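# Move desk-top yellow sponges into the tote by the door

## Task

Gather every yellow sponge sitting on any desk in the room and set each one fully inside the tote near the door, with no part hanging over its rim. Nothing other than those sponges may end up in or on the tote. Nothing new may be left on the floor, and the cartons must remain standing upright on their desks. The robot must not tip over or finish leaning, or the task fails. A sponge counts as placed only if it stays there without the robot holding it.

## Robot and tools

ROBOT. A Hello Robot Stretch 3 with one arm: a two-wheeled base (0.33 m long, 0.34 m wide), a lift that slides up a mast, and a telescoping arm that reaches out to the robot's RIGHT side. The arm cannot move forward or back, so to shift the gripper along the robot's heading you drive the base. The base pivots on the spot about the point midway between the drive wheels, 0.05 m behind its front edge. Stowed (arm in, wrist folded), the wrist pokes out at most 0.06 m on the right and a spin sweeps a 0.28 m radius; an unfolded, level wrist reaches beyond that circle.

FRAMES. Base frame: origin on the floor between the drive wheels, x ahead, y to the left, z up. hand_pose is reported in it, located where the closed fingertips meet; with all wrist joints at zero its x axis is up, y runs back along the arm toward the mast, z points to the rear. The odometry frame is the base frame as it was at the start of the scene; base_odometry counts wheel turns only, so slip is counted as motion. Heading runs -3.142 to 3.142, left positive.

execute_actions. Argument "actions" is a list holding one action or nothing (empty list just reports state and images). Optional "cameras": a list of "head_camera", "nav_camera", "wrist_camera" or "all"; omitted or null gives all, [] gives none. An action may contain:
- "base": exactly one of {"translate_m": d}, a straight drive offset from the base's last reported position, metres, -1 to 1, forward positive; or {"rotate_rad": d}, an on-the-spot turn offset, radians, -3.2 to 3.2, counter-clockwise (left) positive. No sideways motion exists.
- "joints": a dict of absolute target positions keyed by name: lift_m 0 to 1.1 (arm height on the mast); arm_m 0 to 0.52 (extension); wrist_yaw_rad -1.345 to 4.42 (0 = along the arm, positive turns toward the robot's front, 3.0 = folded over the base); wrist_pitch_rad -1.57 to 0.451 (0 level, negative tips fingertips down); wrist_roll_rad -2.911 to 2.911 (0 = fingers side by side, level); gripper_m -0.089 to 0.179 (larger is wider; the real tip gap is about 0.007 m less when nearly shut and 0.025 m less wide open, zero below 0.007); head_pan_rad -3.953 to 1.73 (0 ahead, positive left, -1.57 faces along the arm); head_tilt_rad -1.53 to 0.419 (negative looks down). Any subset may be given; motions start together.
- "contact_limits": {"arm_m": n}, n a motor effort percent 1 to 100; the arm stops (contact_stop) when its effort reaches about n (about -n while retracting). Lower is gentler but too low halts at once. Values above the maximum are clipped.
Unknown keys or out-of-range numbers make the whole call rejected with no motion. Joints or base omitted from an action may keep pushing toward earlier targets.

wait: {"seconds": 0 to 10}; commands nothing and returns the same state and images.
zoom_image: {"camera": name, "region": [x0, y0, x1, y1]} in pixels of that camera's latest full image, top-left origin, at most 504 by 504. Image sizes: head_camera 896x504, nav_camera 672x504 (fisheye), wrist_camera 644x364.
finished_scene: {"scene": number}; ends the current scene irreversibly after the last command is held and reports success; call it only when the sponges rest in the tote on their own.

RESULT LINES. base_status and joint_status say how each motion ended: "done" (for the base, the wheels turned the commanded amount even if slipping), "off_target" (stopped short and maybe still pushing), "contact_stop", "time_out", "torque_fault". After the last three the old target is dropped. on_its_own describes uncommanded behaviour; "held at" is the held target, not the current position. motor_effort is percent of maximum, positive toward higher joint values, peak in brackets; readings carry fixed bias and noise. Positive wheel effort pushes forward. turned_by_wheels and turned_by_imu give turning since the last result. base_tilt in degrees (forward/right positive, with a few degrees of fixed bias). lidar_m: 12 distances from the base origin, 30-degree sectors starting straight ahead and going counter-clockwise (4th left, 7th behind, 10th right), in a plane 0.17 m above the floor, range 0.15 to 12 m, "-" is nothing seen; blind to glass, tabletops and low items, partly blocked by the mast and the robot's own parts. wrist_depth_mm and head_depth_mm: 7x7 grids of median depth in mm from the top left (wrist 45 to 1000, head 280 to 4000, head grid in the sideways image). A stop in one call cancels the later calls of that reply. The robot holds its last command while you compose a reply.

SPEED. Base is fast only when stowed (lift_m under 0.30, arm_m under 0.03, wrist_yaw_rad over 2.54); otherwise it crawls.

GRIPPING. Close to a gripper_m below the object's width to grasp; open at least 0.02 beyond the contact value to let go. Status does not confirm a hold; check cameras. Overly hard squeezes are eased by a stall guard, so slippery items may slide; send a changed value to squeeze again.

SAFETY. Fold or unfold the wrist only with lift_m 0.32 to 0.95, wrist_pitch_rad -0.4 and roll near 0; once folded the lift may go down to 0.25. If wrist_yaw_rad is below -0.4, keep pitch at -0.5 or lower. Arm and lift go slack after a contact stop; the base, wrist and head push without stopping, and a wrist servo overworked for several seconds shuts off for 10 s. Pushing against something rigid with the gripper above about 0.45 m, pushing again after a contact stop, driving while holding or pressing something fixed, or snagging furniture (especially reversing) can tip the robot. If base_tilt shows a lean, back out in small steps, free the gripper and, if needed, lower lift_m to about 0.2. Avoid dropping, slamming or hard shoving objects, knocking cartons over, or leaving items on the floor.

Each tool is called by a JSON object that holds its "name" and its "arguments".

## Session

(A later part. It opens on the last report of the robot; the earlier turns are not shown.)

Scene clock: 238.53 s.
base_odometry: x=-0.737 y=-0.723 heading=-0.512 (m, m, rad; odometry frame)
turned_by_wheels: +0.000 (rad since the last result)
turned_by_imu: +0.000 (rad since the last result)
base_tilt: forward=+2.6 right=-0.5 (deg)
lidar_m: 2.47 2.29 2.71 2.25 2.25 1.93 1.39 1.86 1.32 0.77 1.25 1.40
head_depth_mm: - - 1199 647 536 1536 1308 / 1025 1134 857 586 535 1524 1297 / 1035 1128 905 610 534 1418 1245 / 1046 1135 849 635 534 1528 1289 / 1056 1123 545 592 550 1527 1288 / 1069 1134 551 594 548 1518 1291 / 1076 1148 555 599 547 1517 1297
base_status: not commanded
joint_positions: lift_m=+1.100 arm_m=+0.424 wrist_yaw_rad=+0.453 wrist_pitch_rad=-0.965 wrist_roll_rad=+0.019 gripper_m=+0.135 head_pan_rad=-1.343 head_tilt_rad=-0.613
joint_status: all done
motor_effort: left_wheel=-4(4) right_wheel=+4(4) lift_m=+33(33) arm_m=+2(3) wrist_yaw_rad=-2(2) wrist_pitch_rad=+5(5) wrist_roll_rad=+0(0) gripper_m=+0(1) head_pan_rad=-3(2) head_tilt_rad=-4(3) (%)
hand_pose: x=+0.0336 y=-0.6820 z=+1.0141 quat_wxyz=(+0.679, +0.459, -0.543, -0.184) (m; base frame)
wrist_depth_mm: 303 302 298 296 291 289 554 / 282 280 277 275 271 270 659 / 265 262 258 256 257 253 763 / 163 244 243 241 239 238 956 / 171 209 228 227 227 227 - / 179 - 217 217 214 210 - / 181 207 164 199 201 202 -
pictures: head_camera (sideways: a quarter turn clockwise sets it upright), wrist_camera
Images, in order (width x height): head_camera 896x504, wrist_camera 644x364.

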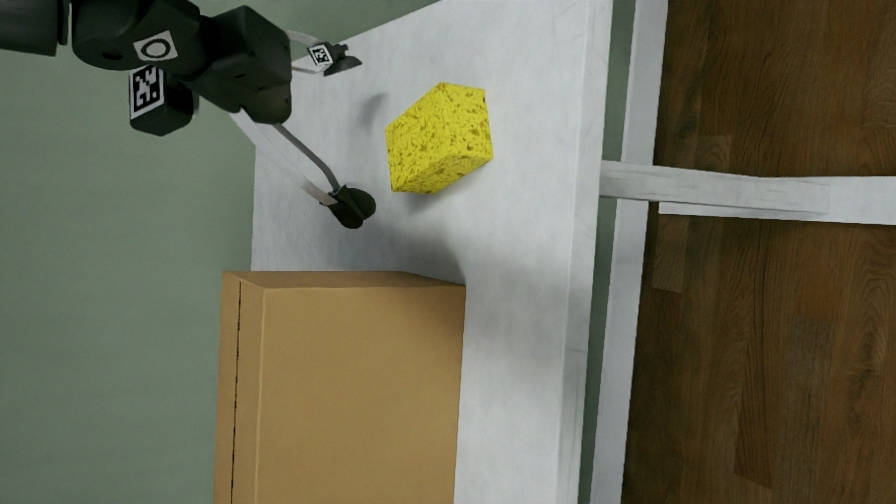

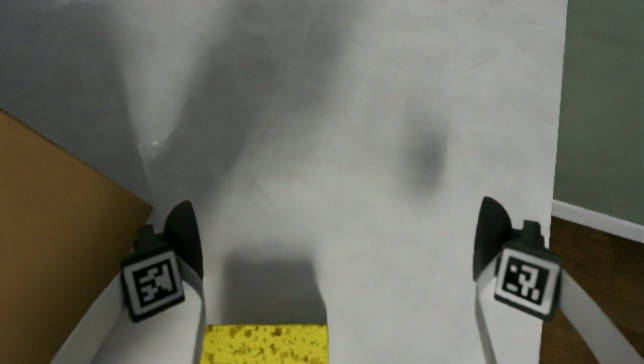

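{"name": "execute_actions", "arguments": {"actions": [{"base":{"translate_m":0.0215},"joints":{"arm_m":0.392}}], "cameras": ["wrist_camera"]}}

Scene clock: 242.10 s.
base_odometry: x=-0.718 y=-0.733 heading=-0.512 (m, m, rad; odometry frame)
turned_by_wheels: +0.000 (rad since the last result)
turned_by_imu: +0.000 (rad since the last result)
base_tilt: forward=+2.7 right=-0.5 (deg)
lidar_m: 2.46 2.67 2.71 2.26 2.25 1.94 1.41 1.87 1.32 0.77 1.25 1.39
head_depth_mm: - - 1043 647 520 1539 1302 / 1023 1128 854 582 535 1532 1298 / 1033 1129 902 619 533 1213 1232 / 1042 1123 610 600 534 1533 1296 / 1054 1123 543 592 549 1527 1292 / 1064 1138 547 591 549 1516 1291 / 1078 1147 552 598 547 1519 1291
base_status: done
joint_positions: lift_m=+1.100 arm_m=+0.392 wrist_yaw_rad=+0.452 wrist_pitch_rad=-0.965 wrist_roll_rad=+0.019 gripper_m=+0.135 head_pan_rad=-1.343 head_tilt_rad=-0.613
joint_status: all done
motor_effort: left_wheel=-5(6) right_wheel=+4(9) lift_m=+33(33) arm_m=-4(5) wrist_yaw_rad=-2(2) wrist_pitch_rad=+5(5) wrist_roll_rad=+1(0) gripper_m=+0(0) head_pan_rad=-3(3) head_tilt_rad=-4(4) (%)
hand_pose: x=+0.0336 y=-0.6508 z=+1.0142 quat_wxyz=(+0.679, +0.459, -0.543, -0.184) (m; base frame)
wrist_depth_mm: 304 301 297 295 295 288 570 / 123 280 280 276 271 271 654 / 129 165 257 257 254 253 746 / 135 174 243 243 240 238 930 / 143 171 230 228 226 228 - / 147 - 217 174 213 211 - / 149 204 205 164 200 201 204
pictures: wrist_camera
Images, in order (width x height): wrist_camera 644x364.

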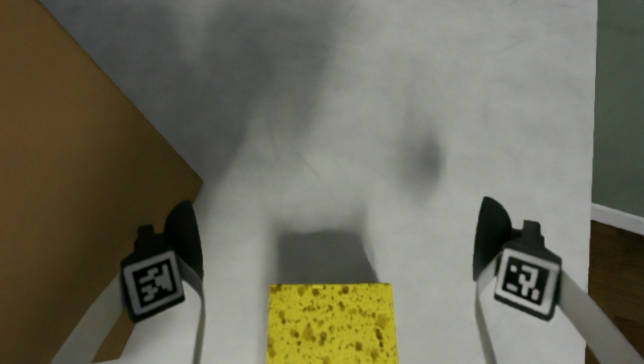

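{"name": "execute_actions", "arguments": {"actions": [{"joints":{"wrist_pitch_rad":-1.25,"lift_m":1.087,"gripper_m":0.115}}], "cameras": ["wrist_camera"]}}

Scene clock: 243.93 s.
base_odometry: x=-0.718 y=-0.733 heading=-0.512 (m, m, rad; odometry frame)
turned_by_wheels: +0.000 (rad since the last result)
turned_by_imu: +0.000 (rad since the last result)
base_tilt: forward=+2.6 right=-0.4 (deg)
lidar_m: 2.46 2.67 2.71 2.26 2.25 1.95 1.41 1.88 1.32 0.76 1.25 1.38
head_depth_mm: 995 - 814 621 519 1532 1295 / 1026 1098 814 582 535 1527 1295 / 1030 1131 903 618 534 1217 1232 / 1044 1122 621 601 533 1525 1297 / 1055 1122 543 592 549 1523 1293 / 1064 1133 546 591 549 1519 1285 / 1080 1148 553 597 548 1517 1293
base_status: not commanded
joint_positions: lift_m=+1.087 arm_m=+0.392 wrist_yaw_rad=+0.452 wrist_pitch_rad=-1.248 wrist_roll_rad=+0.019 gripper_m=+0.115 head_pan_rad=-1.343 head_tilt_rad=-0.613
joint_status: all done
motor_effort: left_wheel=-5(5) right_wheel=+4(4) lift_m=+25(27) arm_m=-4(4) wrist_yaw_rad=-2(2) wrist_pitch_rad=+0(5) wrist_roll_rad=+1(0) gripper_m=+0(77) head_pan_rad=-2(2) head_tilt_rad=-3(3) (%)
hand_pose: x=+0.0039 y=-0.5899 z=+0.9752 quat_wxyz=(+0.648, +0.529, -0.472, -0.279) (m; base frame)
wrist_depth_mm: 135 171 200 200 197 196 196 / 142 181 197 197 195 194 193 / 147 194 194 148 193 190 190 / 156 192 191 145 187 187 188 / 190 190 187 143 185 184 - / 188 187 185 141 162 - - / 184 182 183 139 180 179 -
pictures: wrist_camera
Images, in order (width x height): wrist_camera 644x364.

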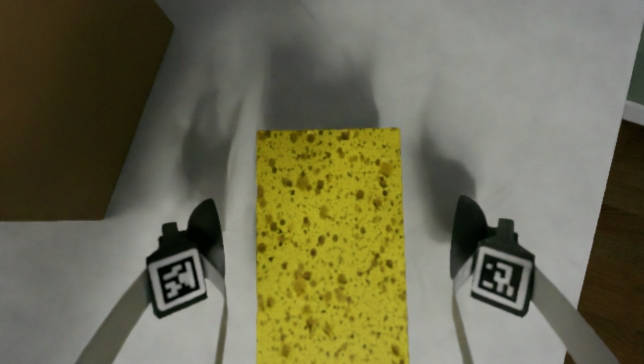

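{"name": "execute_actions", "arguments": {"actions": [{"joints":{"gripper_m":0.0}}], "cameras": ["wrist_camera"]}}

Scene clock: 245.97 s.
base_odometry: x=-0.718 y=-0.733 heading=-0.512 (m, m, rad; odometry frame)
turned_by_wheels: +0.000 (rad since the last result)
turned_by_imu: +0.000 (rad since the last result)
base_tilt: forward=+2.7 right=-0.5 (deg)
lidar_m: 2.46 2.68 2.72 2.25 2.25 1.95 1.40 1.88 1.32 0.77 1.25 1.38
head_depth_mm: 994 - 837 622 519 1534 1297 / 1022 1099 879 580 535 1533 1296 / 1030 1128 904 619 534 1216 1238 / 1043 1124 620 600 533 1528 1296 / 1058 1123 542 592 550 1516 1293 / 1064 1131 549 590 549 1517 1291 / 1081 1147 552 598 548 1517 1288
base_status: not commanded
joint_positions: lift_m=+1.087 arm_m=+0.392 wrist_yaw_rad=+0.452 wrist_pitch_rad=-1.249 wrist_roll_rad=+0.019 gripper_m=+0.001 head_pan_rad=-1.343 head_tilt_rad=-0.613
joint_status: all done
motor_effort: left_wheel=-5(5) right_wheel=+4(4) lift_m=+25(25) arm_m=-5(5) wrist_yaw_rad=+0(1) wrist_pitch_rad=-1(0) wrist_roll_rad=+0(0) gripper_m=-21(100) head_pan_rad=-3(2) head_tilt_rad=-4(3) (%)
hand_pose: x=+0.0039 y=-0.5898 z=+0.9752 quat_wxyz=(+0.648, +0.529, -0.472, -0.279) (m; base frame)
wrist_depth_mm: 135 170 202 199 198 196 196 / 142 182 198 196 195 194 194 / 146 193 194 144 191 191 191 / 156 192 192 143 189 189 188 / 190 190 189 141 141 186 - / 187 186 185 139 138 182 - / 185 184 183 136 137 180 -
pictures: wrist_camera
Images, in order (width x height): wrist_camera 644x364.

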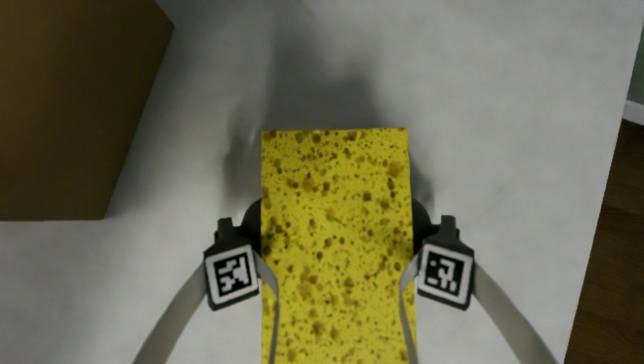

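{"name": "execute_actions", "arguments": {"actions": [{"base":{"rotate_rad":-0.5},"joints":{"lift_m":1.1,"wrist_pitch_rad":-0.6,"arm_m":0.29,"head_pan_rad":-1.57}}], "cameras": ["wrist_camera","nav_camera"]}}

Scene clock: 255.87 s.
base_odometry: x=-0.718 y=-0.733 heading=-1.012 (m, m, rad; odometry frame)
turned_by_wheels: -0.500 (rad since the last result)
turned_by_imu: -0.492 (rad since the last result)
base_tilt: forward=+2.6 right=-0.5 (deg)
lidar_m: 1.38 2.46 2.68 2.69 2.25 2.25 1.94 1.40 1.89 1.31 0.77 1.25
head_depth_mm: 1592 1740 1962 2211 1860 1532 1299 / - 1624 1786 2044 1866 1526 1297 / - - 1649 1860 1867 1523 1295 / 1235 - 1573 1691 1802 1527 1293 / 1181 1303 565 1568 1737 1512 1302 / 1130 1224 1315 1436 1620 1527 1287 / 1075 1155 1248 636 530 1516 1288
base_status: done
joint_positions: lift_m=+1.100 arm_m=+0.290 wrist_yaw_rad=+0.451 wrist_pitch_rad=-0.623 wrist_roll_rad=+0.019 gripper_m=+0.001 head_pan_rad=-1.563 head_tilt_rad=-0.613
joint_status: all done
motor_effort: left_wheel=+3(8) right_wheel=-2(9) lift_m=+33(35) arm_m=-4(6) wrist_yaw_rad=-2(0) wrist_pitch_rad=+7(7) wrist_roll_rad=+0(0) gripper_m=-21(21) head_pan_rad=-2(14) head_tilt_rad=-3(4) (%)
hand_pose: x=+0.0631 y=-0.6100 z=+1.0695 quat_wxyz=(+0.699, +0.361, -0.614, -0.064) (m; base frame)
wrist_depth_mm: 592 596 729 768 794 812 868 / 491 476 805 877 898 947 - / 411 401 917 144 - - - / 354 351 - 143 - - - / 309 306 309 140 140 - - / 278 275 283 139 138 - - / 251 248 863 136 136 - -
pictures: nav_camera (sideways: a quarter turn counterclockwise sets it upright), wrist_camera
Images, in order (width x height): nav_camera 672x504, wrist_camera 644x364.

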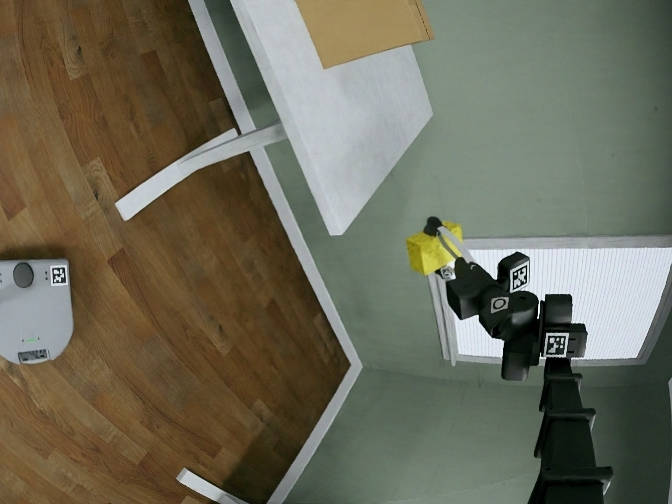

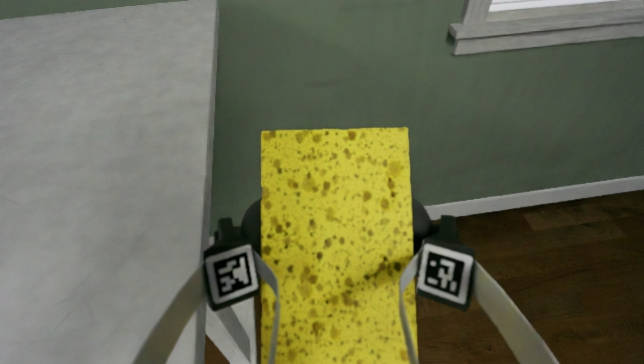

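{"name": "execute_actions", "arguments": {"actions": [{"base":{"rotate_rad":-1.558},"joints":{"lift_m":0.80,"wrist_pitch_rad":-0.4,"arm_m":0.0,"head_pan_rad":-3.05,"head_tilt_rad":-0.5}}], "cameras": ["head_camera","nav_camera"]}}

Scene clock: 262.80 s.
base_odometry: x=-0.718 y=-0.733 heading=-2.570 (m, m, rad; odometry frame)
turned_by_wheels: -1.558 (rad since the last result)
turned_by_imu: -1.533 (rad since the last result)
base_tilt: forward=+2.6 right=-0.4 (deg)
lidar_m: 1.30 0.77 1.26 1.38 2.46 2.68 2.67 2.24 2.59 1.95 1.40 1.86
head_depth_mm: 2893 3136 3437 2916 2141 1691 1462 / 2737 2922 3245 2889 2130 1685 1466 / 2541 2751 2996 2896 2125 1660 1434 / 2449 2627 2822 2860 2110 1670 1392 / 2332 2478 2689 2819 2111 1676 1380 / 2264 2387 2555 2734 2108 1673 1384 / 2159 2288 2468 2547 2101 1666 1381
base_status: done
joint_positions: lift_m=+0.800 arm_m=+0.001 wrist_yaw_rad=+0.451 wrist_pitch_rad=-0.424 wrist_roll_rad=+0.019 gripper_m=+0.001 head_pan_rad=-3.043 head_tilt_rad=-0.507
joint_status: all done
motor_effort: left_wheel=+3(9) right_wheel=-3(9) lift_m=+24(27) arm_m=-4(6) wrist_yaw_rad=+0(0) wrist_pitch_rad=+8(8) wrist_roll_rad=+1(0) gripper_m=-20(20) head_pan_rad=-2(30) head_tilt_rad=+4(17) (%)
hand_pose: x=+0.0760 y=-0.3476 z=+0.8115 quat_wxyz=(+0.701, +0.300, -0.647, +0.007) (m; base frame)
wrist_depth_mm: - - - - - - - / - - - - - - - / - - - 145 - - - / - - - 143 - - - / - - - 140 140 - - / - - - 139 138 - - / 955 974 945 138 137 929 919
pictures: head_camera (sideways: a quarter turn clockwise sets it upright), nav_camera (sideways: a quarter turn counterclockwise sets it upright)
Images, in order (width x height): head_camera 896x504, nav_camera 672x504.

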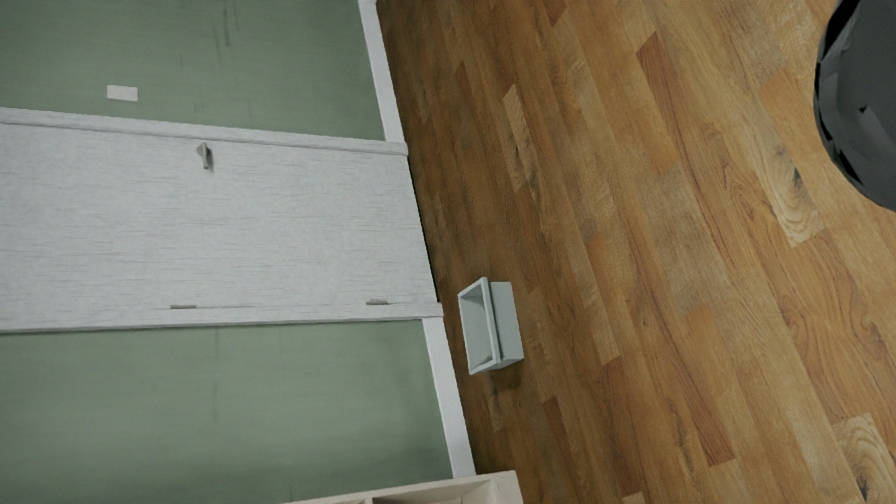

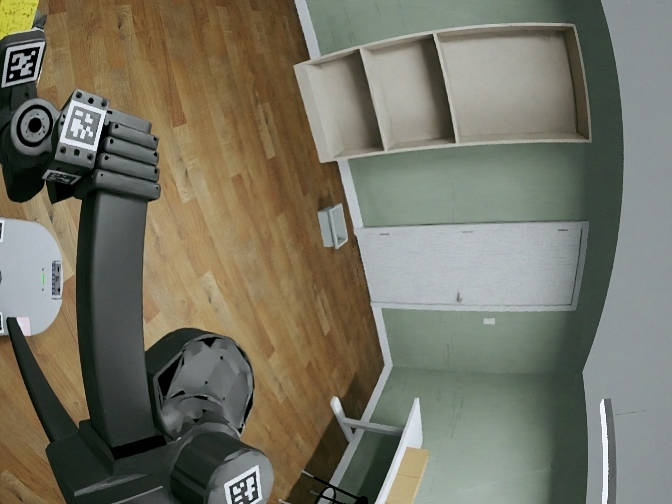

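{"name": "execute_actions", "arguments": {"actions": [{"base":{"translate_m":-1.0},"joints":{"lift_m":0.29,"wrist_yaw_rad":2.62,"wrist_pitch_rad":-0.4,"arm_m":0.0,"head_pan_rad":-2.9,"head_tilt_rad":-0.8}}], "cameras": ["head_camera"]}}

Scene clock: 272.67 s.
base_odometry: x=+0.123 y=-0.192 heading=-2.569 (m, m, rad; odometry frame)
turned_by_wheels: +0.000 (rad since the last result)
turned_by_imu: -0.002 (rad since the last result)
base_tilt: forward=+2.6 right=-0.4 (deg)
lidar_m: 1.70 2.06 1.69 2.02 2.06 1.98 1.77 1.41 1.68 2.27 2.03 2.08
head_depth_mm: 1758 2007 2243 1886 1583 1362 1194 / 1702 1928 2184 1880 1585 1362 1189 / 1639 1840 2115 1878 1572 1355 1187 / 1588 1771 2021 1880 1578 1356 1185 / 1544 1713 1970 1776 1571 1350 1188 / 1499 1673 1876 1864 1565 1351 1183 / 1457 1614 1806 1876 1561 1349 1187
base_status: done
joint_positions: lift_m=+0.290 arm_m=+0.001 wrist_yaw_rad=+2.618 wrist_pitch_rad=-0.424 wrist_roll_rad=+0.019 gripper_m=+0.001 head_pan_rad=-2.907 head_tilt_rad=-0.791
joint_status: all done
motor_effort: left_wheel=+3(10) right_wheel=-3(10) lift_m=+25(23) arm_m=-5(5) wrist_yaw_rad=+1(3) wrist_pitch_rad=+7(7) wrist_roll_rad=+1(1) gripper_m=-21(21) head_pan_rad=+1(11) head_tilt_rad=-4(27) (%)
hand_pose: x=+0.0906 y=+0.0474 z=+0.3016 quat_wxyz=(+0.323, +0.712, -0.038, +0.623) (m; base frame)
wrist_depth_mm: - - - - - - - / - - - - - - - / 890 882 860 145 842 834 828 / 702 701 684 142 625 684 664 / 593 588 582 140 140 559 552 / 522 512 - 138 137 494 482 / - - 429 136 136 429 426
pictures: head_camera (sideways: a quarter turn clockwise sets it upright)
Images, in order (width x height): head_camera 896x504.

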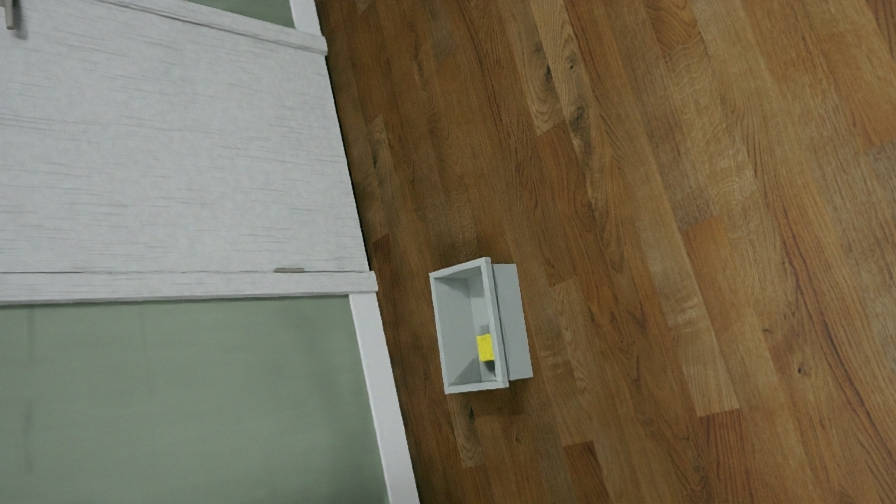

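{"name": "execute_actions", "arguments": {"actions": [{"base":{"translate_m":-1.0},"joints":{"head_pan_rad":-1.95,"head_tilt_rad":-1.2}}], "cameras": ["head_camera"]}}

Scene clock: 280.03 s.
base_odometry: x=+0.963 y=+0.350 heading=-2.569 (m, m, rad; odometry frame)
turned_by_wheels: +0.000 (rad since the last result)
turned_by_imu: -0.002 (rad since the last result)
base_tilt: forward=+2.7 right=-0.4 (deg)
lidar_m: 2.67 2.40 2.74 1.68 1.81 1.32 0.90 0.84 0.89 0.92 2.53 2.94
head_depth_mm: 905 1054 1261 1377 1285 1200 - / 963 1135 1381 1394 1279 1214 - / 1022 1221 1463 1391 1271 - - / 1103 1331 1496 1354 1282 - - / 1169 1403 1506 1365 1276 1173 864 / 1049 1211 1453 1388 1274 1188 1106 / 961 1494 1471 1377 1270 1184 1107
base_status: done
joint_positions: lift_m=+0.290 arm_m=+0.001 wrist_yaw_rad=+2.618 wrist_pitch_rad=-0.424 wrist_roll_rad=+0.019 gripper_m=+0.001 head_pan_rad=-1.957 head_tilt_rad=-1.186
joint_status: all done
motor_effort: left_wheel=+3(8) right_wheel=-3(10) lift_m=+25(25) arm_m=-4(5) wrist_yaw_rad=+2(1) wrist_pitch_rad=+7(7) wrist_roll_rad=+0(0) gripper_m=-20(21) head_pan_rad=+2(30) head_tilt_rad=-7(32) (%)
hand_pose: x=+0.0906 y=+0.0474 z=+0.3016 quat_wxyz=(+0.323, +0.712, -0.038, +0.623) (m; base frame)
wrist_depth_mm: - - - - - - - / - - - - - - - / 880 904 878 145 870 832 823 / 700 699 692 143 635 676 673 / 610 591 593 140 140 566 563 / 518 506 - 138 137 495 478 / - - 421 136 137 429 425
pictures: head_camera (sideways: a quarter turn clockwise sets it upright)
Images, in order (width x height): head_camera 896x504.

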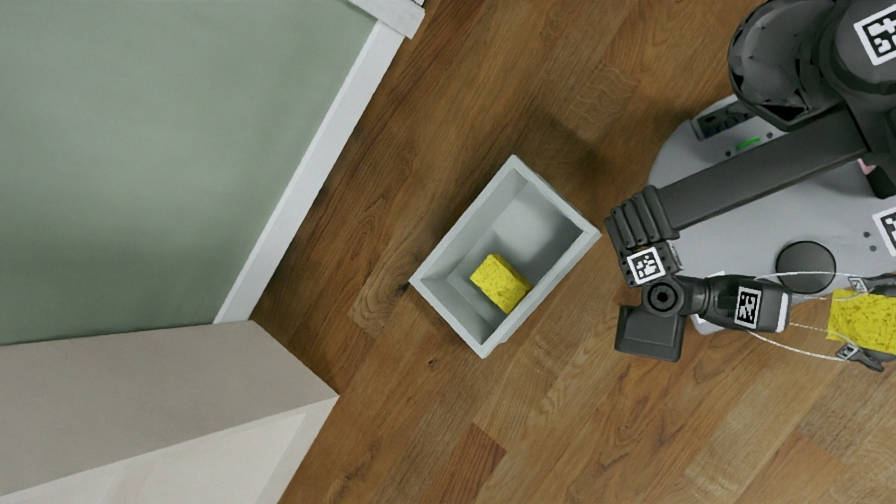

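{"name": "execute_actions", "arguments": {"actions": [{"base":{"translate_m":-0.238},"joints":{"lift_m":0.315,"arm_m":0.249,"wrist_yaw_rad":2.0,"wrist_pitch_rad":-1.25,"head_pan_rad":-1.57,"head_tilt_rad":-1.2}}], "cameras": ["head_camera","wrist_camera"]}}

Scene clock: 285.73 s.
base_odometry: x=+1.163 y=+0.479 heading=-2.569 (m, m, rad; odometry frame)
turned_by_wheels: +0.000 (rad since the last result)
turned_by_imu: +0.000 (rad since the last result)
base_tilt: forward=+2.6 right=-0.4 (deg)
lidar_m: 2.92 2.59 2.08 1.29 1.35 0.98 0.69 0.65 0.66 0.90 1.67 3.13
head_depth_mm: 844 958 1097 1287 1280 1191 1135 / 947 1084 1277 1375 1277 1205 - / 1070 1261 1465 1415 1277 - - / 1111 1345 1505 1427 1243 1214 - / 1024 1231 1473 1382 1249 1185 1110 / 1050 1535 1496 1384 1272 1181 1104 / 1632 1611 1501 1374 1274 1183 1105
base_status: done
joint_positions: lift_m=+0.315 arm_m=+0.249 wrist_yaw_rad=+2.002 wrist_pitch_rad=-1.250 wrist_roll_rad=+0.019 gripper_m=+0.001 head_pan_rad=-1.576 head_tilt_rad=-1.186
joint_status: all done
motor_effort: left_wheel=+3(8) right_wheel=-2(11) lift_m=+34(34) arm_m=+3(3) wrist_yaw_rad=-1(4) wrist_pitch_rad=+0(6) wrist_roll_rad=+0(0) gripper_m=-21(21) head_pan_rad=+1(18) head_tilt_rad=-8(6) (%)
hand_pose: x=+0.0314 y=-0.3696 z=+0.2027 quat_wxyz=(+0.658, +0.708, +0.033, +0.253) (m; base frame)
wrist_depth_mm: 395 390 386 385 381 379 374 / 392 389 379 374 372 380 365 / - 380 375 145 252 256 248 / - 367 304 142 313 340 273 / - 359 364 141 140 322 259 / - 361 267 139 138 350 263 / 357 357 285 136 136 292 249
pictures: head_camera (sideways: a quarter turn clockwise sets it upright), wrist_camera
Images, in order (width x height): head_camera 896x504, wrist_camera 644x364.

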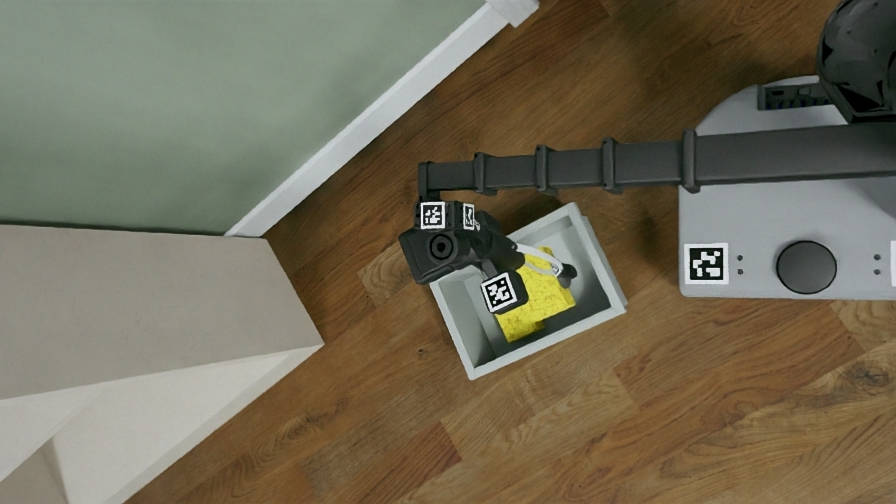

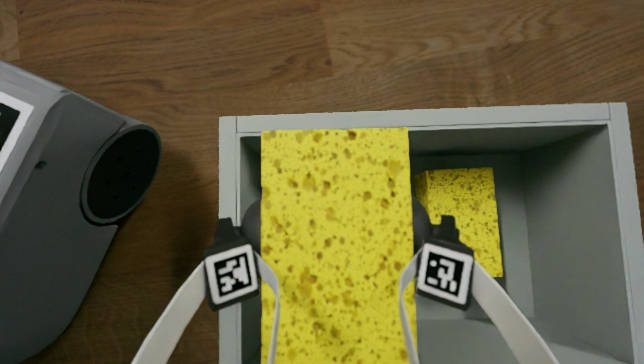

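{"name": "execute_actions", "arguments": {"actions": [{"joints":{"lift_m":0.143,"arm_m":0.258}}], "cameras": ["wrist_camera"]}}

Scene clock: 289.73 s.
base_odometry: x=+1.163 y=+0.479 heading=-2.569 (m, m, rad; odometry frame)
turned_by_wheels: +0.000 (rad since the last result)
turned_by_imu: +0.000 (rad since the last result)
base_tilt: forward=+2.6 right=-0.4 (deg)
lidar_m: 2.91 2.58 2.08 1.29 1.35 0.97 0.69 0.65 0.66 0.90 1.67 3.14
head_depth_mm: 845 953 1101 1283 1287 1193 1126 / 944 1084 1276 1384 1280 1206 - / 1076 1263 1462 1395 1269 - - / 1115 1347 1514 1402 1237 1222 - / 1022 1223 1473 1353 1251 1185 1110 / 1049 1522 1500 1384 1277 1184 1105 / 1634 1603 1501 1382 1273 1184 1109
base_status: not commanded
joint_positions: lift_m=+0.143 arm_m=+0.258 wrist_yaw_rad=+2.002 wrist_pitch_rad=-1.250 wrist_roll_rad=+0.019 gripper_m=+0.001 head_pan_rad=-1.576 head_tilt_rad=-1.186
joint_status: all done
motor_effort: left_wheel=+2(3) right_wheel=-3(3) lift_m=+25(28) arm_m=+3(3) wrist_yaw_rad=-1(1) wrist_pitch_rad=+0(0) wrist_roll_rad=+0(0) gripper_m=-21(21) head_pan_rad=+1(1) head_tilt_rad=-6(6) (%)
hand_pose: x=+0.0314 y=-0.3786 z=+0.0311 quat_wxyz=(+0.658, +0.708, +0.033, +0.253) (m; base frame)
wrist_depth_mm: 101 112 115 117 118 120 122 / 102 133 157 160 164 167 171 / 101 132 198 145 195 158 148 / 100 132 194 142 190 160 147 / 100 130 180 140 139 162 143 / 99 129 184 138 138 151 142 / 98 119 185 136 137 182 141
pictures: wrist_camera
Images, in order (width x height): wrist_camera 644x364.

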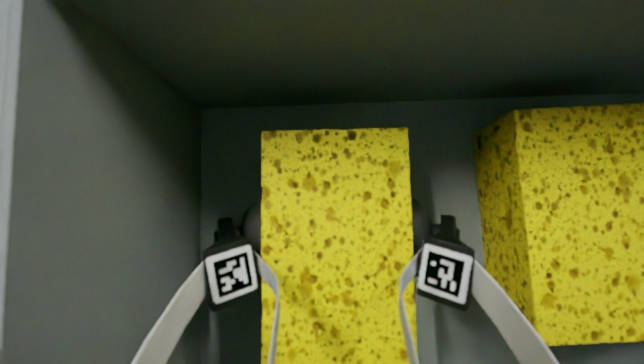

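{"name": "execute_actions", "arguments": {"actions": [{"joints":{"lift_m":0.139,"gripper_m":0.092}}], "cameras": ["wrist_camera"]}}

Scene clock: 292.03 s.
base_odometry: x=+1.163 y=+0.479 heading=-2.569 (m, m, rad; odometry frame)
turned_by_wheels: +0.000 (rad since the last result)
turned_by_imu: +0.000 (rad since the last result)
base_tilt: forward=+2.6 right=-0.5 (deg)
lidar_m: 2.91 2.59 2.07 1.29 1.35 0.97 0.69 0.65 0.66 0.90 1.67 3.12
head_depth_mm: 846 951 1100 1277 1290 1193 1126 / 946 1083 1277 1378 1278 1205 - / 1074 1262 1455 1399 1286 - - / 1114 1348 1508 1396 1242 1218 - / 1025 1227 1470 1344 1254 1185 1109 / 1049 1529 1502 1382 1274 1184 1106 / 1645 1604 1501 1375 1276 1188 1103
base_status: not commanded
joint_positions: lift_m=+0.139 arm_m=+0.258 wrist_yaw_rad=+2.002 wrist_pitch_rad=-1.250 wrist_roll_rad=+0.019 gripper_m=+0.092 head_pan_rad=-1.576 head_tilt_rad=-1.186
joint_status: all done
motor_effort: left_wheel=+3(3) right_wheel=-3(2) lift_m=+25(26) arm_m=+3(3) wrist_yaw_rad=-1(2) wrist_pitch_rad=+0(0) wrist_roll_rad=+0(0) gripper_m=+0(85) head_pan_rad=+2(2) head_tilt_rad=-7(6) (%)
hand_pose: x=+0.0314 y=-0.3786 z=+0.0271 quat_wxyz=(+0.658, +0.708, +0.033, +0.253) (m; base frame)
wrist_depth_mm: 101 113 115 117 118 120 122 / 101 134 158 160 164 167 170 / 101 132 193 147 190 158 145 / 100 131 191 145 188 160 142 / 100 131 184 143 142 151 140 / 99 121 184 141 141 142 138 / 98 137 182 139 138 179 136
pictures: wrist_camera
Images, in order (width x height): wrist_camera 644x364.

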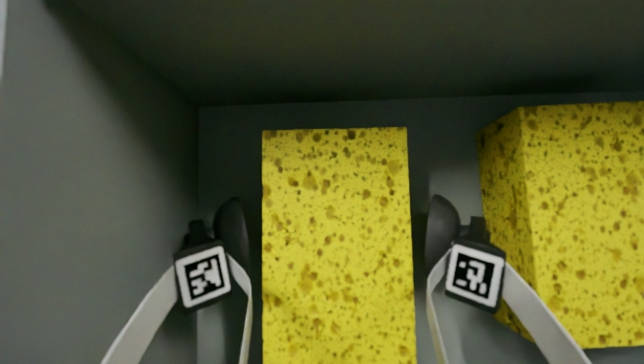

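{"name": "execute_actions", "arguments": {"actions": [{"joints":{"lift_m":0.275,"head_pan_rad":-0.6,"head_tilt_rad":-0.5}}], "cameras": ["wrist_camera"]}}

{"name": "execute_actions", "arguments": {"actions": [{"base":{"rotate_rad":0.665},"joints":{"lift_m":0.293,"arm_m":0.09,"wrist_yaw_rad":2.62,"wrist_pitch_rad":-0.4,"gripper_m":0.06,"head_pan_rad":-0.1,"head_tilt_rad":-0.4}}], "cameras": ["head_camera","nav_camera"]}}

Scene clock: 303.07 s.
base_odometry: x=+1.163 y=+0.479 heading=-2.569 (m, m, rad; odometry frame)
turned_by_wheels: +0.000 (rad since the last result)
turned_by_imu: +0.001 (rad since the last result)
base_tilt: forward=+2.7 right=-0.4 (deg)
lidar_m: 2.92 2.59 2.08 1.29 1.36 0.98 0.69 0.65 0.66 0.90 1.67 3.14
head_depth_mm: 2563 2706 2929 2892 2130 1687 1388 / 2609 2768 2931 2792 2130 1673 1394 / 2709 2775 3126 2907 2128 1677 1390 / 2774 2438 3227 2905 2118 1684 1393 / 2905 2490 3328 2855 2119 1671 1384 / 2976 2930 3458 2870 2116 1666 1379 / 3116 3323 3562 2858 2107 1674 1380
base_status: not commanded
joint_positions: lift_m=+0.275 arm_m=+0.258 wrist_yaw_rad=+2.002 wrist_pitch_rad=-1.250 wrist_roll_rad=+0.019 gripper_m=+0.092 head_pan_rad=-0.607 head_tilt_rad=-0.508
joint_status: all done
motor_effort: left_wheel=+2(3) right_wheel=-2(3) lift_m=+34(36) arm_m=+3(2) wrist_yaw_rad=-1(0) wrist_pitch_rad=+0(0) wrist_roll_rad=+1(0) gripper_m=+0(0) head_pan_rad=+1(30) head_tilt_rad=+5(41) (%)
hand_pose: x=+0.0314 y=-0.3786 z=+0.1628 quat_wxyz=(+0.658, +0.708, +0.033, +0.253) (m; base frame)
wrist_depth_mm: 347 346 342 346 340 338 340 / 346 343 341 338 336 331 210 / - 338 225 255 263 274 234 / - 331 252 280 320 277 247 / - 329 320 276 315 313 250 / 320 322 314 315 311 310 251 / 319 314 237 292 289 279 239
pictures: wrist_camera
Images, in order (width x height): wrist_camera 644x364.

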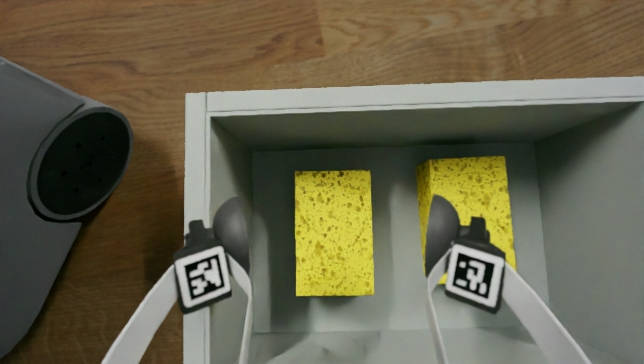

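Scene clock: 305.53 s.
base_odometry: x=+1.163 y=+0.479 heading=-1.904 (m, m, rad; odometry frame)
turned_by_wheels: +0.665 (rad since the last result)
turned_by_imu: +0.655 (rad since the last result)
base_tilt: forward=+2.7 right=-0.4 (deg)
lidar_m: 2.59 1.57 1.29 1.67 0.87 0.67 0.65 0.72 0.93 2.68 3.14 2.92
head_depth_mm: 2701 2828 3029 3204 2470 1883 1510 / 2668 2844 3002 3131 2484 1871 1506 / 2673 2798 2983 3160 2476 1878 1507 / 2646 2814 2918 3128 2471 1863 1506 / 2649 2790 2985 3123 2458 1862 1501 / 2615 2802 2939 3121 2446 1857 1498 / 2618 2752 2918 3114 2454 1868 1501
base_status: done
joint_positions: lift_m=+0.293 arm_m=+0.090 wrist_yaw_rad=+2.618 wrist_pitch_rad=-0.424 wrist_roll_rad=+0.019 gripper_m=+0.060 head_pan_rad=-0.107 head_tilt_rad=-0.409
joint_status: all done
motor_effort: left_wheel=-5(8) right_wheel=+4(8) lift_m=+33(34) arm_m=-5(4) wrist_yaw_rad=+2(3) wrist_pitch_rad=+8(8) wrist_roll_rad=+0(0) gripper_m=+0(85) head_pan_rad=+2(21) head_tilt_rad=+6(19) (%)
hand_pose: x=+0.0907 y=-0.0417 z=+0.3042 quat_wxyz=(+0.323, +0.712, -0.038, +0.623) (m; base frame)
wrist_depth_mm: - - - - - - - / - - - - - - - / 914 874 880 853 848 829 835 / 726 714 713 697 682 673 675 / - 586 611 574 584 571 563 / - - - 503 473 493 485 / - - 444 430 428 432 424
pictures: head_camera (sideways: a quarter turn clockwise sets it upright), nav_camera (sideways: a quarter turn counterclockwise sets it upright)
Images, in order (width x height): head_camera 896x504, nav_camera 672x504.

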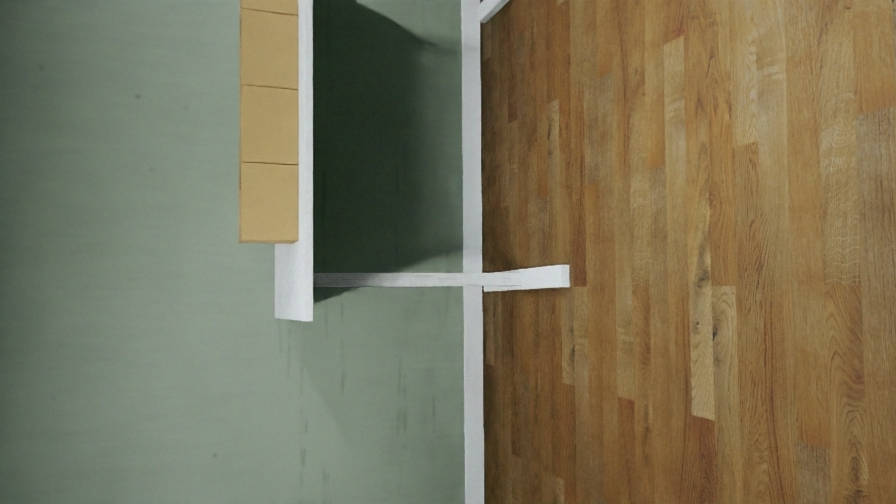

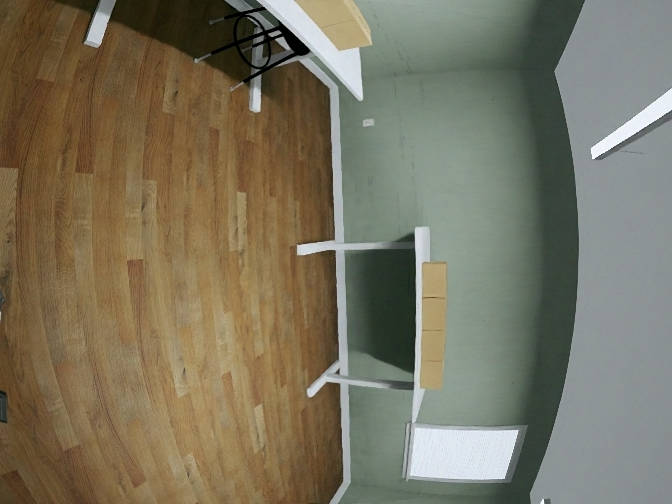

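{"name": "execute_actions", "arguments": {"actions": [{"base":{"rotate_rad":0.043},"joints":{"arm_m":0.0,"head_pan_rad":0.0,"head_tilt_rad":-0.5}}], "cameras": []}}

{"name": "execute_actions", "arguments": {"actions": [{"base":{"translate_m":1.0}}], "cameras": ["head_camera"]}}

Scene clock: 310.90 s.
base_odometry: x=+1.163 y=+0.479 heading=-1.861 (m, m, rad; odometry frame)
turned_by_wheels: +0.043 (rad since the last result)
turned_by_imu: +0.043 (rad since the last result)
base_tilt: forward=+2.6 right=-0.5 (deg)
lidar_m: 2.58 1.99 1.29 1.68 0.84 0.66 0.65 0.73 0.93 2.69 3.15 2.91
head_depth_mm: 2573 2172 2975 2968 2180 1714 1408 / 2602 2169 2980 2971 2168 1706 1407 / 2612 2746 2971 2809 2164 1699 1403 / 2643 2820 3067 2978 2168 1697 1404 / 2657 2861 3045 2939 2149 1695 1397 / 2692 2870 3080 2938 2155 1691 1396 / 2718 2891 3121 2924 2142 1696 1396
base_status: done
joint_positions: lift_m=+0.293 arm_m=+0.001 wrist_yaw_rad=+2.618 wrist_pitch_rad=-0.424 wrist_roll_rad=+0.019 gripper_m=+0.060 head_pan_rad=-0.007 head_tilt_rad=-0.494
joint_status: all done
motor_effort: left_wheel=-4(11) right_wheel=+4(9) lift_m=+33(33) arm_m=-4(4) wrist_yaw_rad=+2(2) wrist_pitch_rad=+8(8) wrist_roll_rad=+0(0) gripper_m=-1(1) head_pan_rad=+1(9) head_tilt_rad=-3(14) (%)
hand_pose: x=+0.0907 y=+0.0473 z=+0.3043 quat_wxyz=(+0.323, +0.712, -0.038, +0.623) (m; base frame)
wrist_depth_mm: - - - - - - - / - - - - - - - / 904 873 864 860 870 836 840 / 716 712 692 693 677 670 662 / 592 593 616 590 591 567 567 / 522 496 - 501 469 495 485 / - - 447 434 432 431 421
pictures: none
No camera images: the call's "cameras" was empty. Leave "cameras" out to get every camera's image.

Scene clock: 316.00 s.
base_odometry: x=+0.877 y=-0.479 heading=-1.862 (m, m, rad; odometry frame)
turned_by_wheels: +0.000 (rad since the last result)
turned_by_imu: +0.003 (rad since the last result)
base_tilt: forward=+2.6 right=-0.5 (deg)
lidar_m: 1.61 1.98 0.96 1.56 1.21 1.66 1.65 1.67 2.21 2.85 2.14 2.13
head_depth_mm: 1750 1843 1333 2185 2165 1704 1413 / 1764 1887 1571 2131 2083 1711 1403 / 1774 1887 2027 2203 2159 1696 1404 / 1782 1918 2055 2242 2162 1697 1402 / 1799 1956 2091 2287 2139 1690 1398 / 1815 1951 2104 2280 2158 1695 1404 / 1829 1977 2138 2326 2149 1692 1397
base_status: done
joint_positions: lift_m=+0.293 arm_m=+0.001 wrist_yaw_rad=+2.618 wrist_pitch_rad=-0.423 wrist_roll_rad=+0.019 gripper_m=+0.060 head_pan_rad=-0.007 head_tilt_rad=-0.495
joint_status: not commanded
motor_effort: left_wheel=-4(11) right_wheel=+4(10) lift_m=+33(32) arm_m=-4(5) wrist_yaw_rad=+0(0) wrist_pitch_rad=+7(7) wrist_roll_rad=+0(0) gripper_m=+0(1) head_pan_rad=+3(2) head_tilt_rad=-2(2) (%)
hand_pose: x=+0.0907 y=+0.0475 z=+0.3044 quat_wxyz=(+0.322, +0.712, -0.038, +0.623) (m; base frame)
wrist_depth_mm: - - - - - - - / - - - - - - - / 925 922 882 878 845 850 811 / 700 704 711 692 690 678 677 / 601 588 593 585 588 568 560 / 518 499 - 488 488 485 487 / - - 442 436 429 428 429
pictures: head_camera (sideways: a quarter turn clockwise sets it upright)
Images, in order (width x height): head_camera 896x504.

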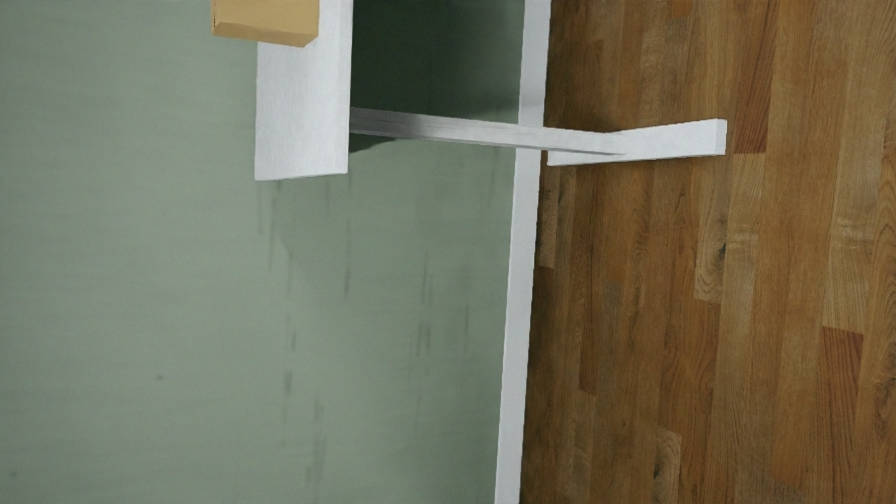

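{"name": "execute_actions", "arguments": {"actions": [{"base":{"translate_m":0.56}}], "cameras": []}}

{"name": "execute_actions", "arguments": {"actions": [{"base":{"translate_m":0.5},"joints":{"lift_m":0.80,"wrist_yaw_rad":2.2,"head_pan_rad":-0.9,"head_tilt_rad":-0.8}}], "cameras": ["head_camera","nav_camera"]}}

Scene clock: 322.73 s.
base_odometry: x=+0.716 y=-1.016 heading=-1.862 (m, m, rad; odometry frame)
turned_by_wheels: +0.000 (rad since the last result)
turned_by_imu: +0.002 (rad since the last result)
base_tilt: forward=+2.7 right=-0.4 (deg)
lidar_m: 1.54 1.67 1.05 0.83 0.96 2.22 2.20 2.18 3.00 2.82 1.80 1.07
head_depth_mm: 1276 1357 1312 815 1707 1701 1405 / 1284 1377 1313 913 1726 1512 1375 / 1302 1394 1496 1626 1765 1709 1394 / 1315 1401 1518 1644 1795 1701 1404 / 1324 1416 1528 1671 1816 1699 1403 / 1332 1432 1555 1675 1838 1697 1401 / 1352 1449 1560 1702 1868 1685 1396
base_status: done
joint_positions: lift_m=+0.293 arm_m=+0.001 wrist_yaw_rad=+2.618 wrist_pitch_rad=-0.423 wrist_roll_rad=+0.019 gripper_m=+0.060 head_pan_rad=-0.007 head_tilt_rad=-0.495
joint_status: not commanded
motor_effort: left_wheel=-5(11) right_wheel=+4(12) lift_m=+32(33) arm_m=-4(4) wrist_yaw_rad=+0(1) wrist_pitch_rad=+7(7) wrist_roll_rad=+0(0) gripper_m=+0(0) head_pan_rad=+2(1) head_tilt_rad=-3(3) (%)
hand_pose: x=+0.0907 y=+0.0475 z=+0.3044 quat_wxyz=(+0.322, +0.712, -0.038, +0.623) (m; base frame)
wrist_depth_mm: - - - - - - - / - - - - - - - / 912 901 863 864 868 830 823 / 722 696 713 690 681 658 674 / 613 591 607 572 591 579 559 / 522 501 - 506 484 485 482 / - - 439 444 431 431 420
pictures: none
No camera images: the call's "cameras" was empty. Leave "cameras" out to get every camera's image.

Scene clock: 329.00 s.
base_odometry: x=+0.572 y=-1.495 heading=-1.862 (m, m, rad; odometry frame)
turned_by_wheels: +0.000 (rad since the last result)
turned_by_imu: +0.002 (rad since the last result)
base_tilt: forward=+2.6 right=-0.4 (deg)
lidar_m: 1.05 1.13 1.45 1.03 1.21 1.83 2.69 2.65 3.26 1.61 1.34 0.61
head_depth_mm: 614 659 623 1796 1586 1356 1235 / 569 571 608 529 1577 1360 1194 / 567 504 573 497 1538 1357 1190 / 1214 534 582 497 435 1347 1185 / 1131 779 616 495 413 1321 1163 / 1075 815 615 494 433 1157 1187 / 1016 810 613 492 1422 1340 1182
base_status: done
joint_positions: lift_m=+0.800 arm_m=+0.001 wrist_yaw_rad=+2.203 wrist_pitch_rad=-0.422 wrist_roll_rad=+0.019 gripper_m=+0.060 head_pan_rad=-0.893 head_tilt_rad=-0.790
joint_status: all done
motor_effort: left_wheel=-4(10) right_wheel=+4(11) lift_m=+33(34) arm_m=-4(4) wrist_yaw_rad=-3(3) wrist_pitch_rad=+7(7) wrist_roll_rad=+0(1) gripper_m=-1(1) head_pan_rad=-2(28) head_tilt_rad=-4(29) (%)
hand_pose: x=+0.1594 y=-0.0142 z=+0.8116 quat_wxyz=(+0.444, +0.688, -0.185, +0.543) (m; base frame)
wrist_depth_mm: - - - - - 843 729 / - - - - - 865 765 / - - - - - 935 798 / - - - - - - 860 / - - - - - - 914 / - - - - - - 948 / 964 968 954 939 960 926 918
pictures: head_camera (sideways: a quarter turn clockwise sets it upright), nav_camera (sideways: a quarter turn counterclockwise sets it upright)
Images, in order (width x height): head_camera 896x504, nav_camera 672x504.

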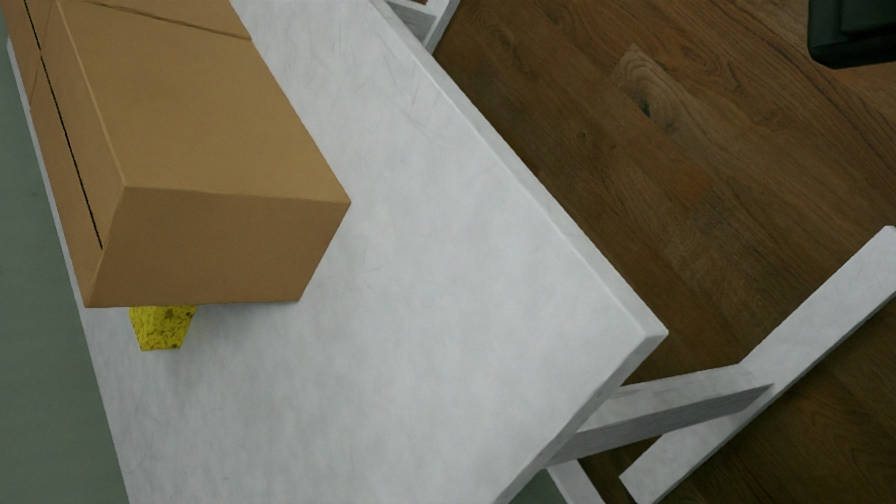

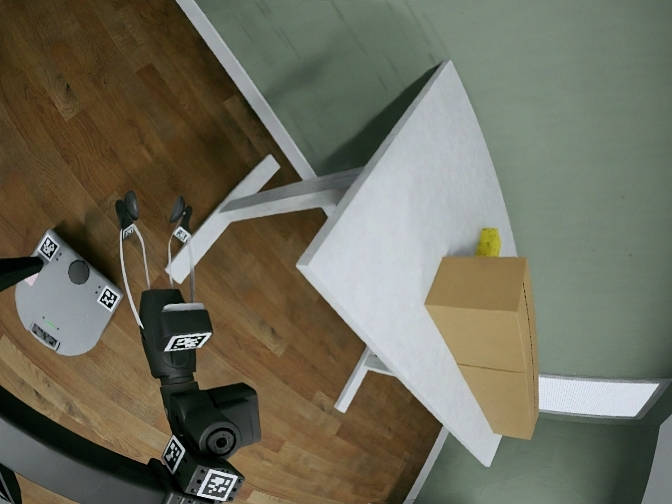

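{"name": "execute_actions", "arguments": {"actions": [{"base":{"rotate_rad":-0.086},"joints":{"lift_m":0.88,"head_pan_rad":-1.2,"head_tilt_rad":-0.6}}], "cameras": []}}

{"name": "execute_actions", "arguments": {"actions": [{"base":{"translate_m":0.33},"joints":{"lift_m":1.1}}], "cameras": ["head_camera","nav_camera"]}}

Scene clock: 333.83 s.
base_odometry: x=+0.572 y=-1.495 heading=-1.948 (m, m, rad; odometry frame)
turned_by_wheels: -0.086 (rad since the last result)
turned_by_imu: -0.084 (rad since the last result)
base_tilt: forward=+2.7 right=-0.4 (deg)
lidar_m: 1.05 1.10 1.47 1.08 1.03 1.21 2.68 2.65 3.26 2.90 1.44 0.61
head_depth_mm: 2742 3012 3188 2429 1887 1544 1373 / 2847 2974 3194 2413 1871 1541 1373 / 2789 1102 971 2343 1892 1537 1300 / 2284 878 852 684 1866 1532 1290 / 1897 737 720 647 555 1528 1294 / 1620 730 592 606 502 1410 1293 / 1422 1418 515 557 500 409 1236
base_status: done
joint_positions: lift_m=+0.880 arm_m=+0.001 wrist_yaw_rad=+2.203 wrist_pitch_rad=-0.422 wrist_roll_rad=+0.019 gripper_m=+0.060 head_pan_rad=-1.193 head_tilt_rad=-0.606
joint_status: all done
motor_effort: left_wheel=+3(6) right_wheel=-3(4) lift_m=+33(33) arm_m=-4(4) wrist_yaw_rad=-1(1) wrist_pitch_rad=+7(7) wrist_roll_rad=+0(1) gripper_m=+0(1) head_pan_rad=-2(16) head_tilt_rad=+4(24) (%)
hand_pose: x=+0.1594 y=-0.0142 z=+0.8916 quat_wxyz=(+0.444, +0.688, -0.185, +0.543) (m; base frame)
wrist_depth_mm: - - - - 992 825 736 / - - - - - 878 768 / - - - - - 944 804 / - - - - - - 860 / - - - - - - 913 / - - - - - - - / - - - - - - 634
pictures: none
No camera images: the call's "cameras" was empty. Leave "cameras" out to get every camera's image.

Scene clock: 338.43 s.
base_odometry: x=+0.451 y=-1.801 heading=-1.948 (m, m, rad; odometry frame)
turned_by_wheels: +0.000 (rad since the last result)
turned_by_imu: +0.002 (rad since the last result)
base_tilt: forward=+2.7 right=-0.4 (deg)
lidar_m: 0.72 0.76 1.07 1.42 1.35 1.18 3.01 2.95 3.42 1.53 0.35 0.40
head_depth_mm: 2772 753 - 423 462 - - / 2623 2511 440 433 474 - - / 1968 1547 867 461 489 - - / 1566 1537 917 649 - - - / 1296 1345 911 665 - - - / 1106 1173 960 - - - - / 965 1023 1009 - - - -
base_status: done
joint_positions: lift_m=+1.100 arm_m=+0.001 wrist_yaw_rad=+2.203 wrist_pitch_rad=-0.422 wrist_roll_rad=+0.019 gripper_m=+0.060 head_pan_rad=-1.193 head_tilt_rad=-0.606
joint_status: all done
motor_effort: left_wheel=+3(10) right_wheel=-3(4) lift_m=+33(34) arm_m=-4(4) wrist_yaw_rad=-2(2) wrist_pitch_rad=+7(7) wrist_roll_rad=+0(1) gripper_m=+0(0) head_pan_rad=-2(4) head_tilt_rad=+5(3) (%)
hand_pose: x=+0.1594 y=-0.0141 z=+1.1116 quat_wxyz=(+0.444, +0.688, -0.185, +0.543) (m; base frame)
wrist_depth_mm: - - 934 767 657 559 482 / - - - 857 697 586 513 / - - - 951 761 631 547 / - - - - 811 682 570 / - - - - 943 743 406 / - - - - - 771 341 / - - - - - 931 289
pictures: head_camera (sideways: a quarter turn clockwise sets it upright), nav_camera (sideways: a quarter turn counterclockwise sets it upright)
Images, in order (width x height): head_camera 896x504, nav_camera 672x504.

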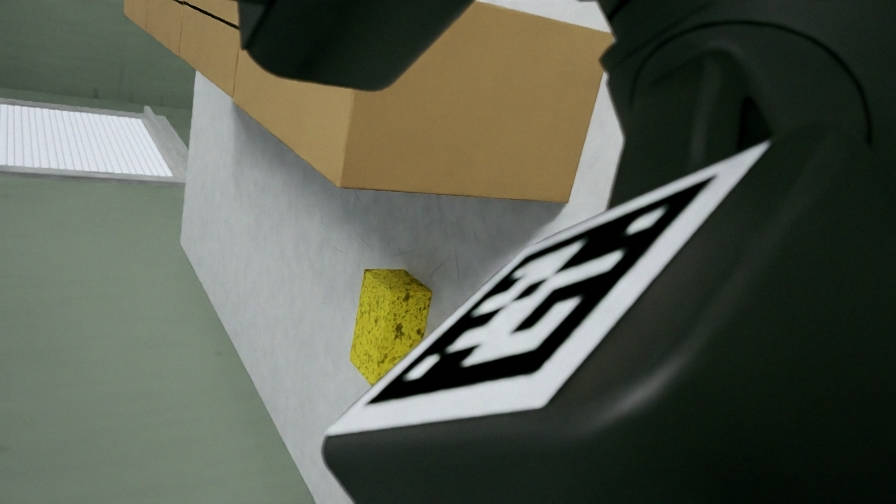

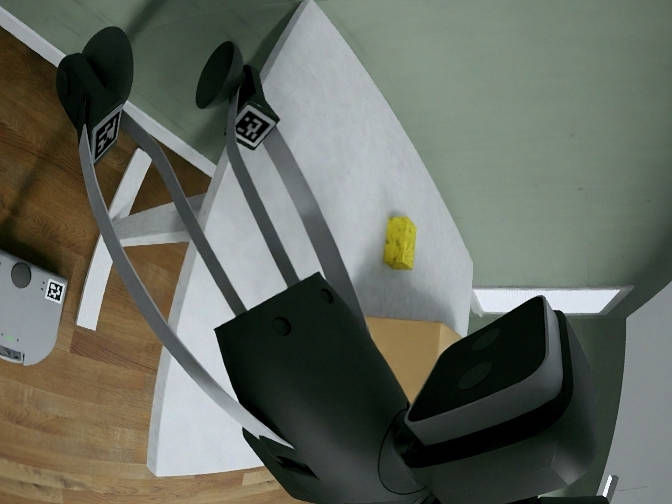

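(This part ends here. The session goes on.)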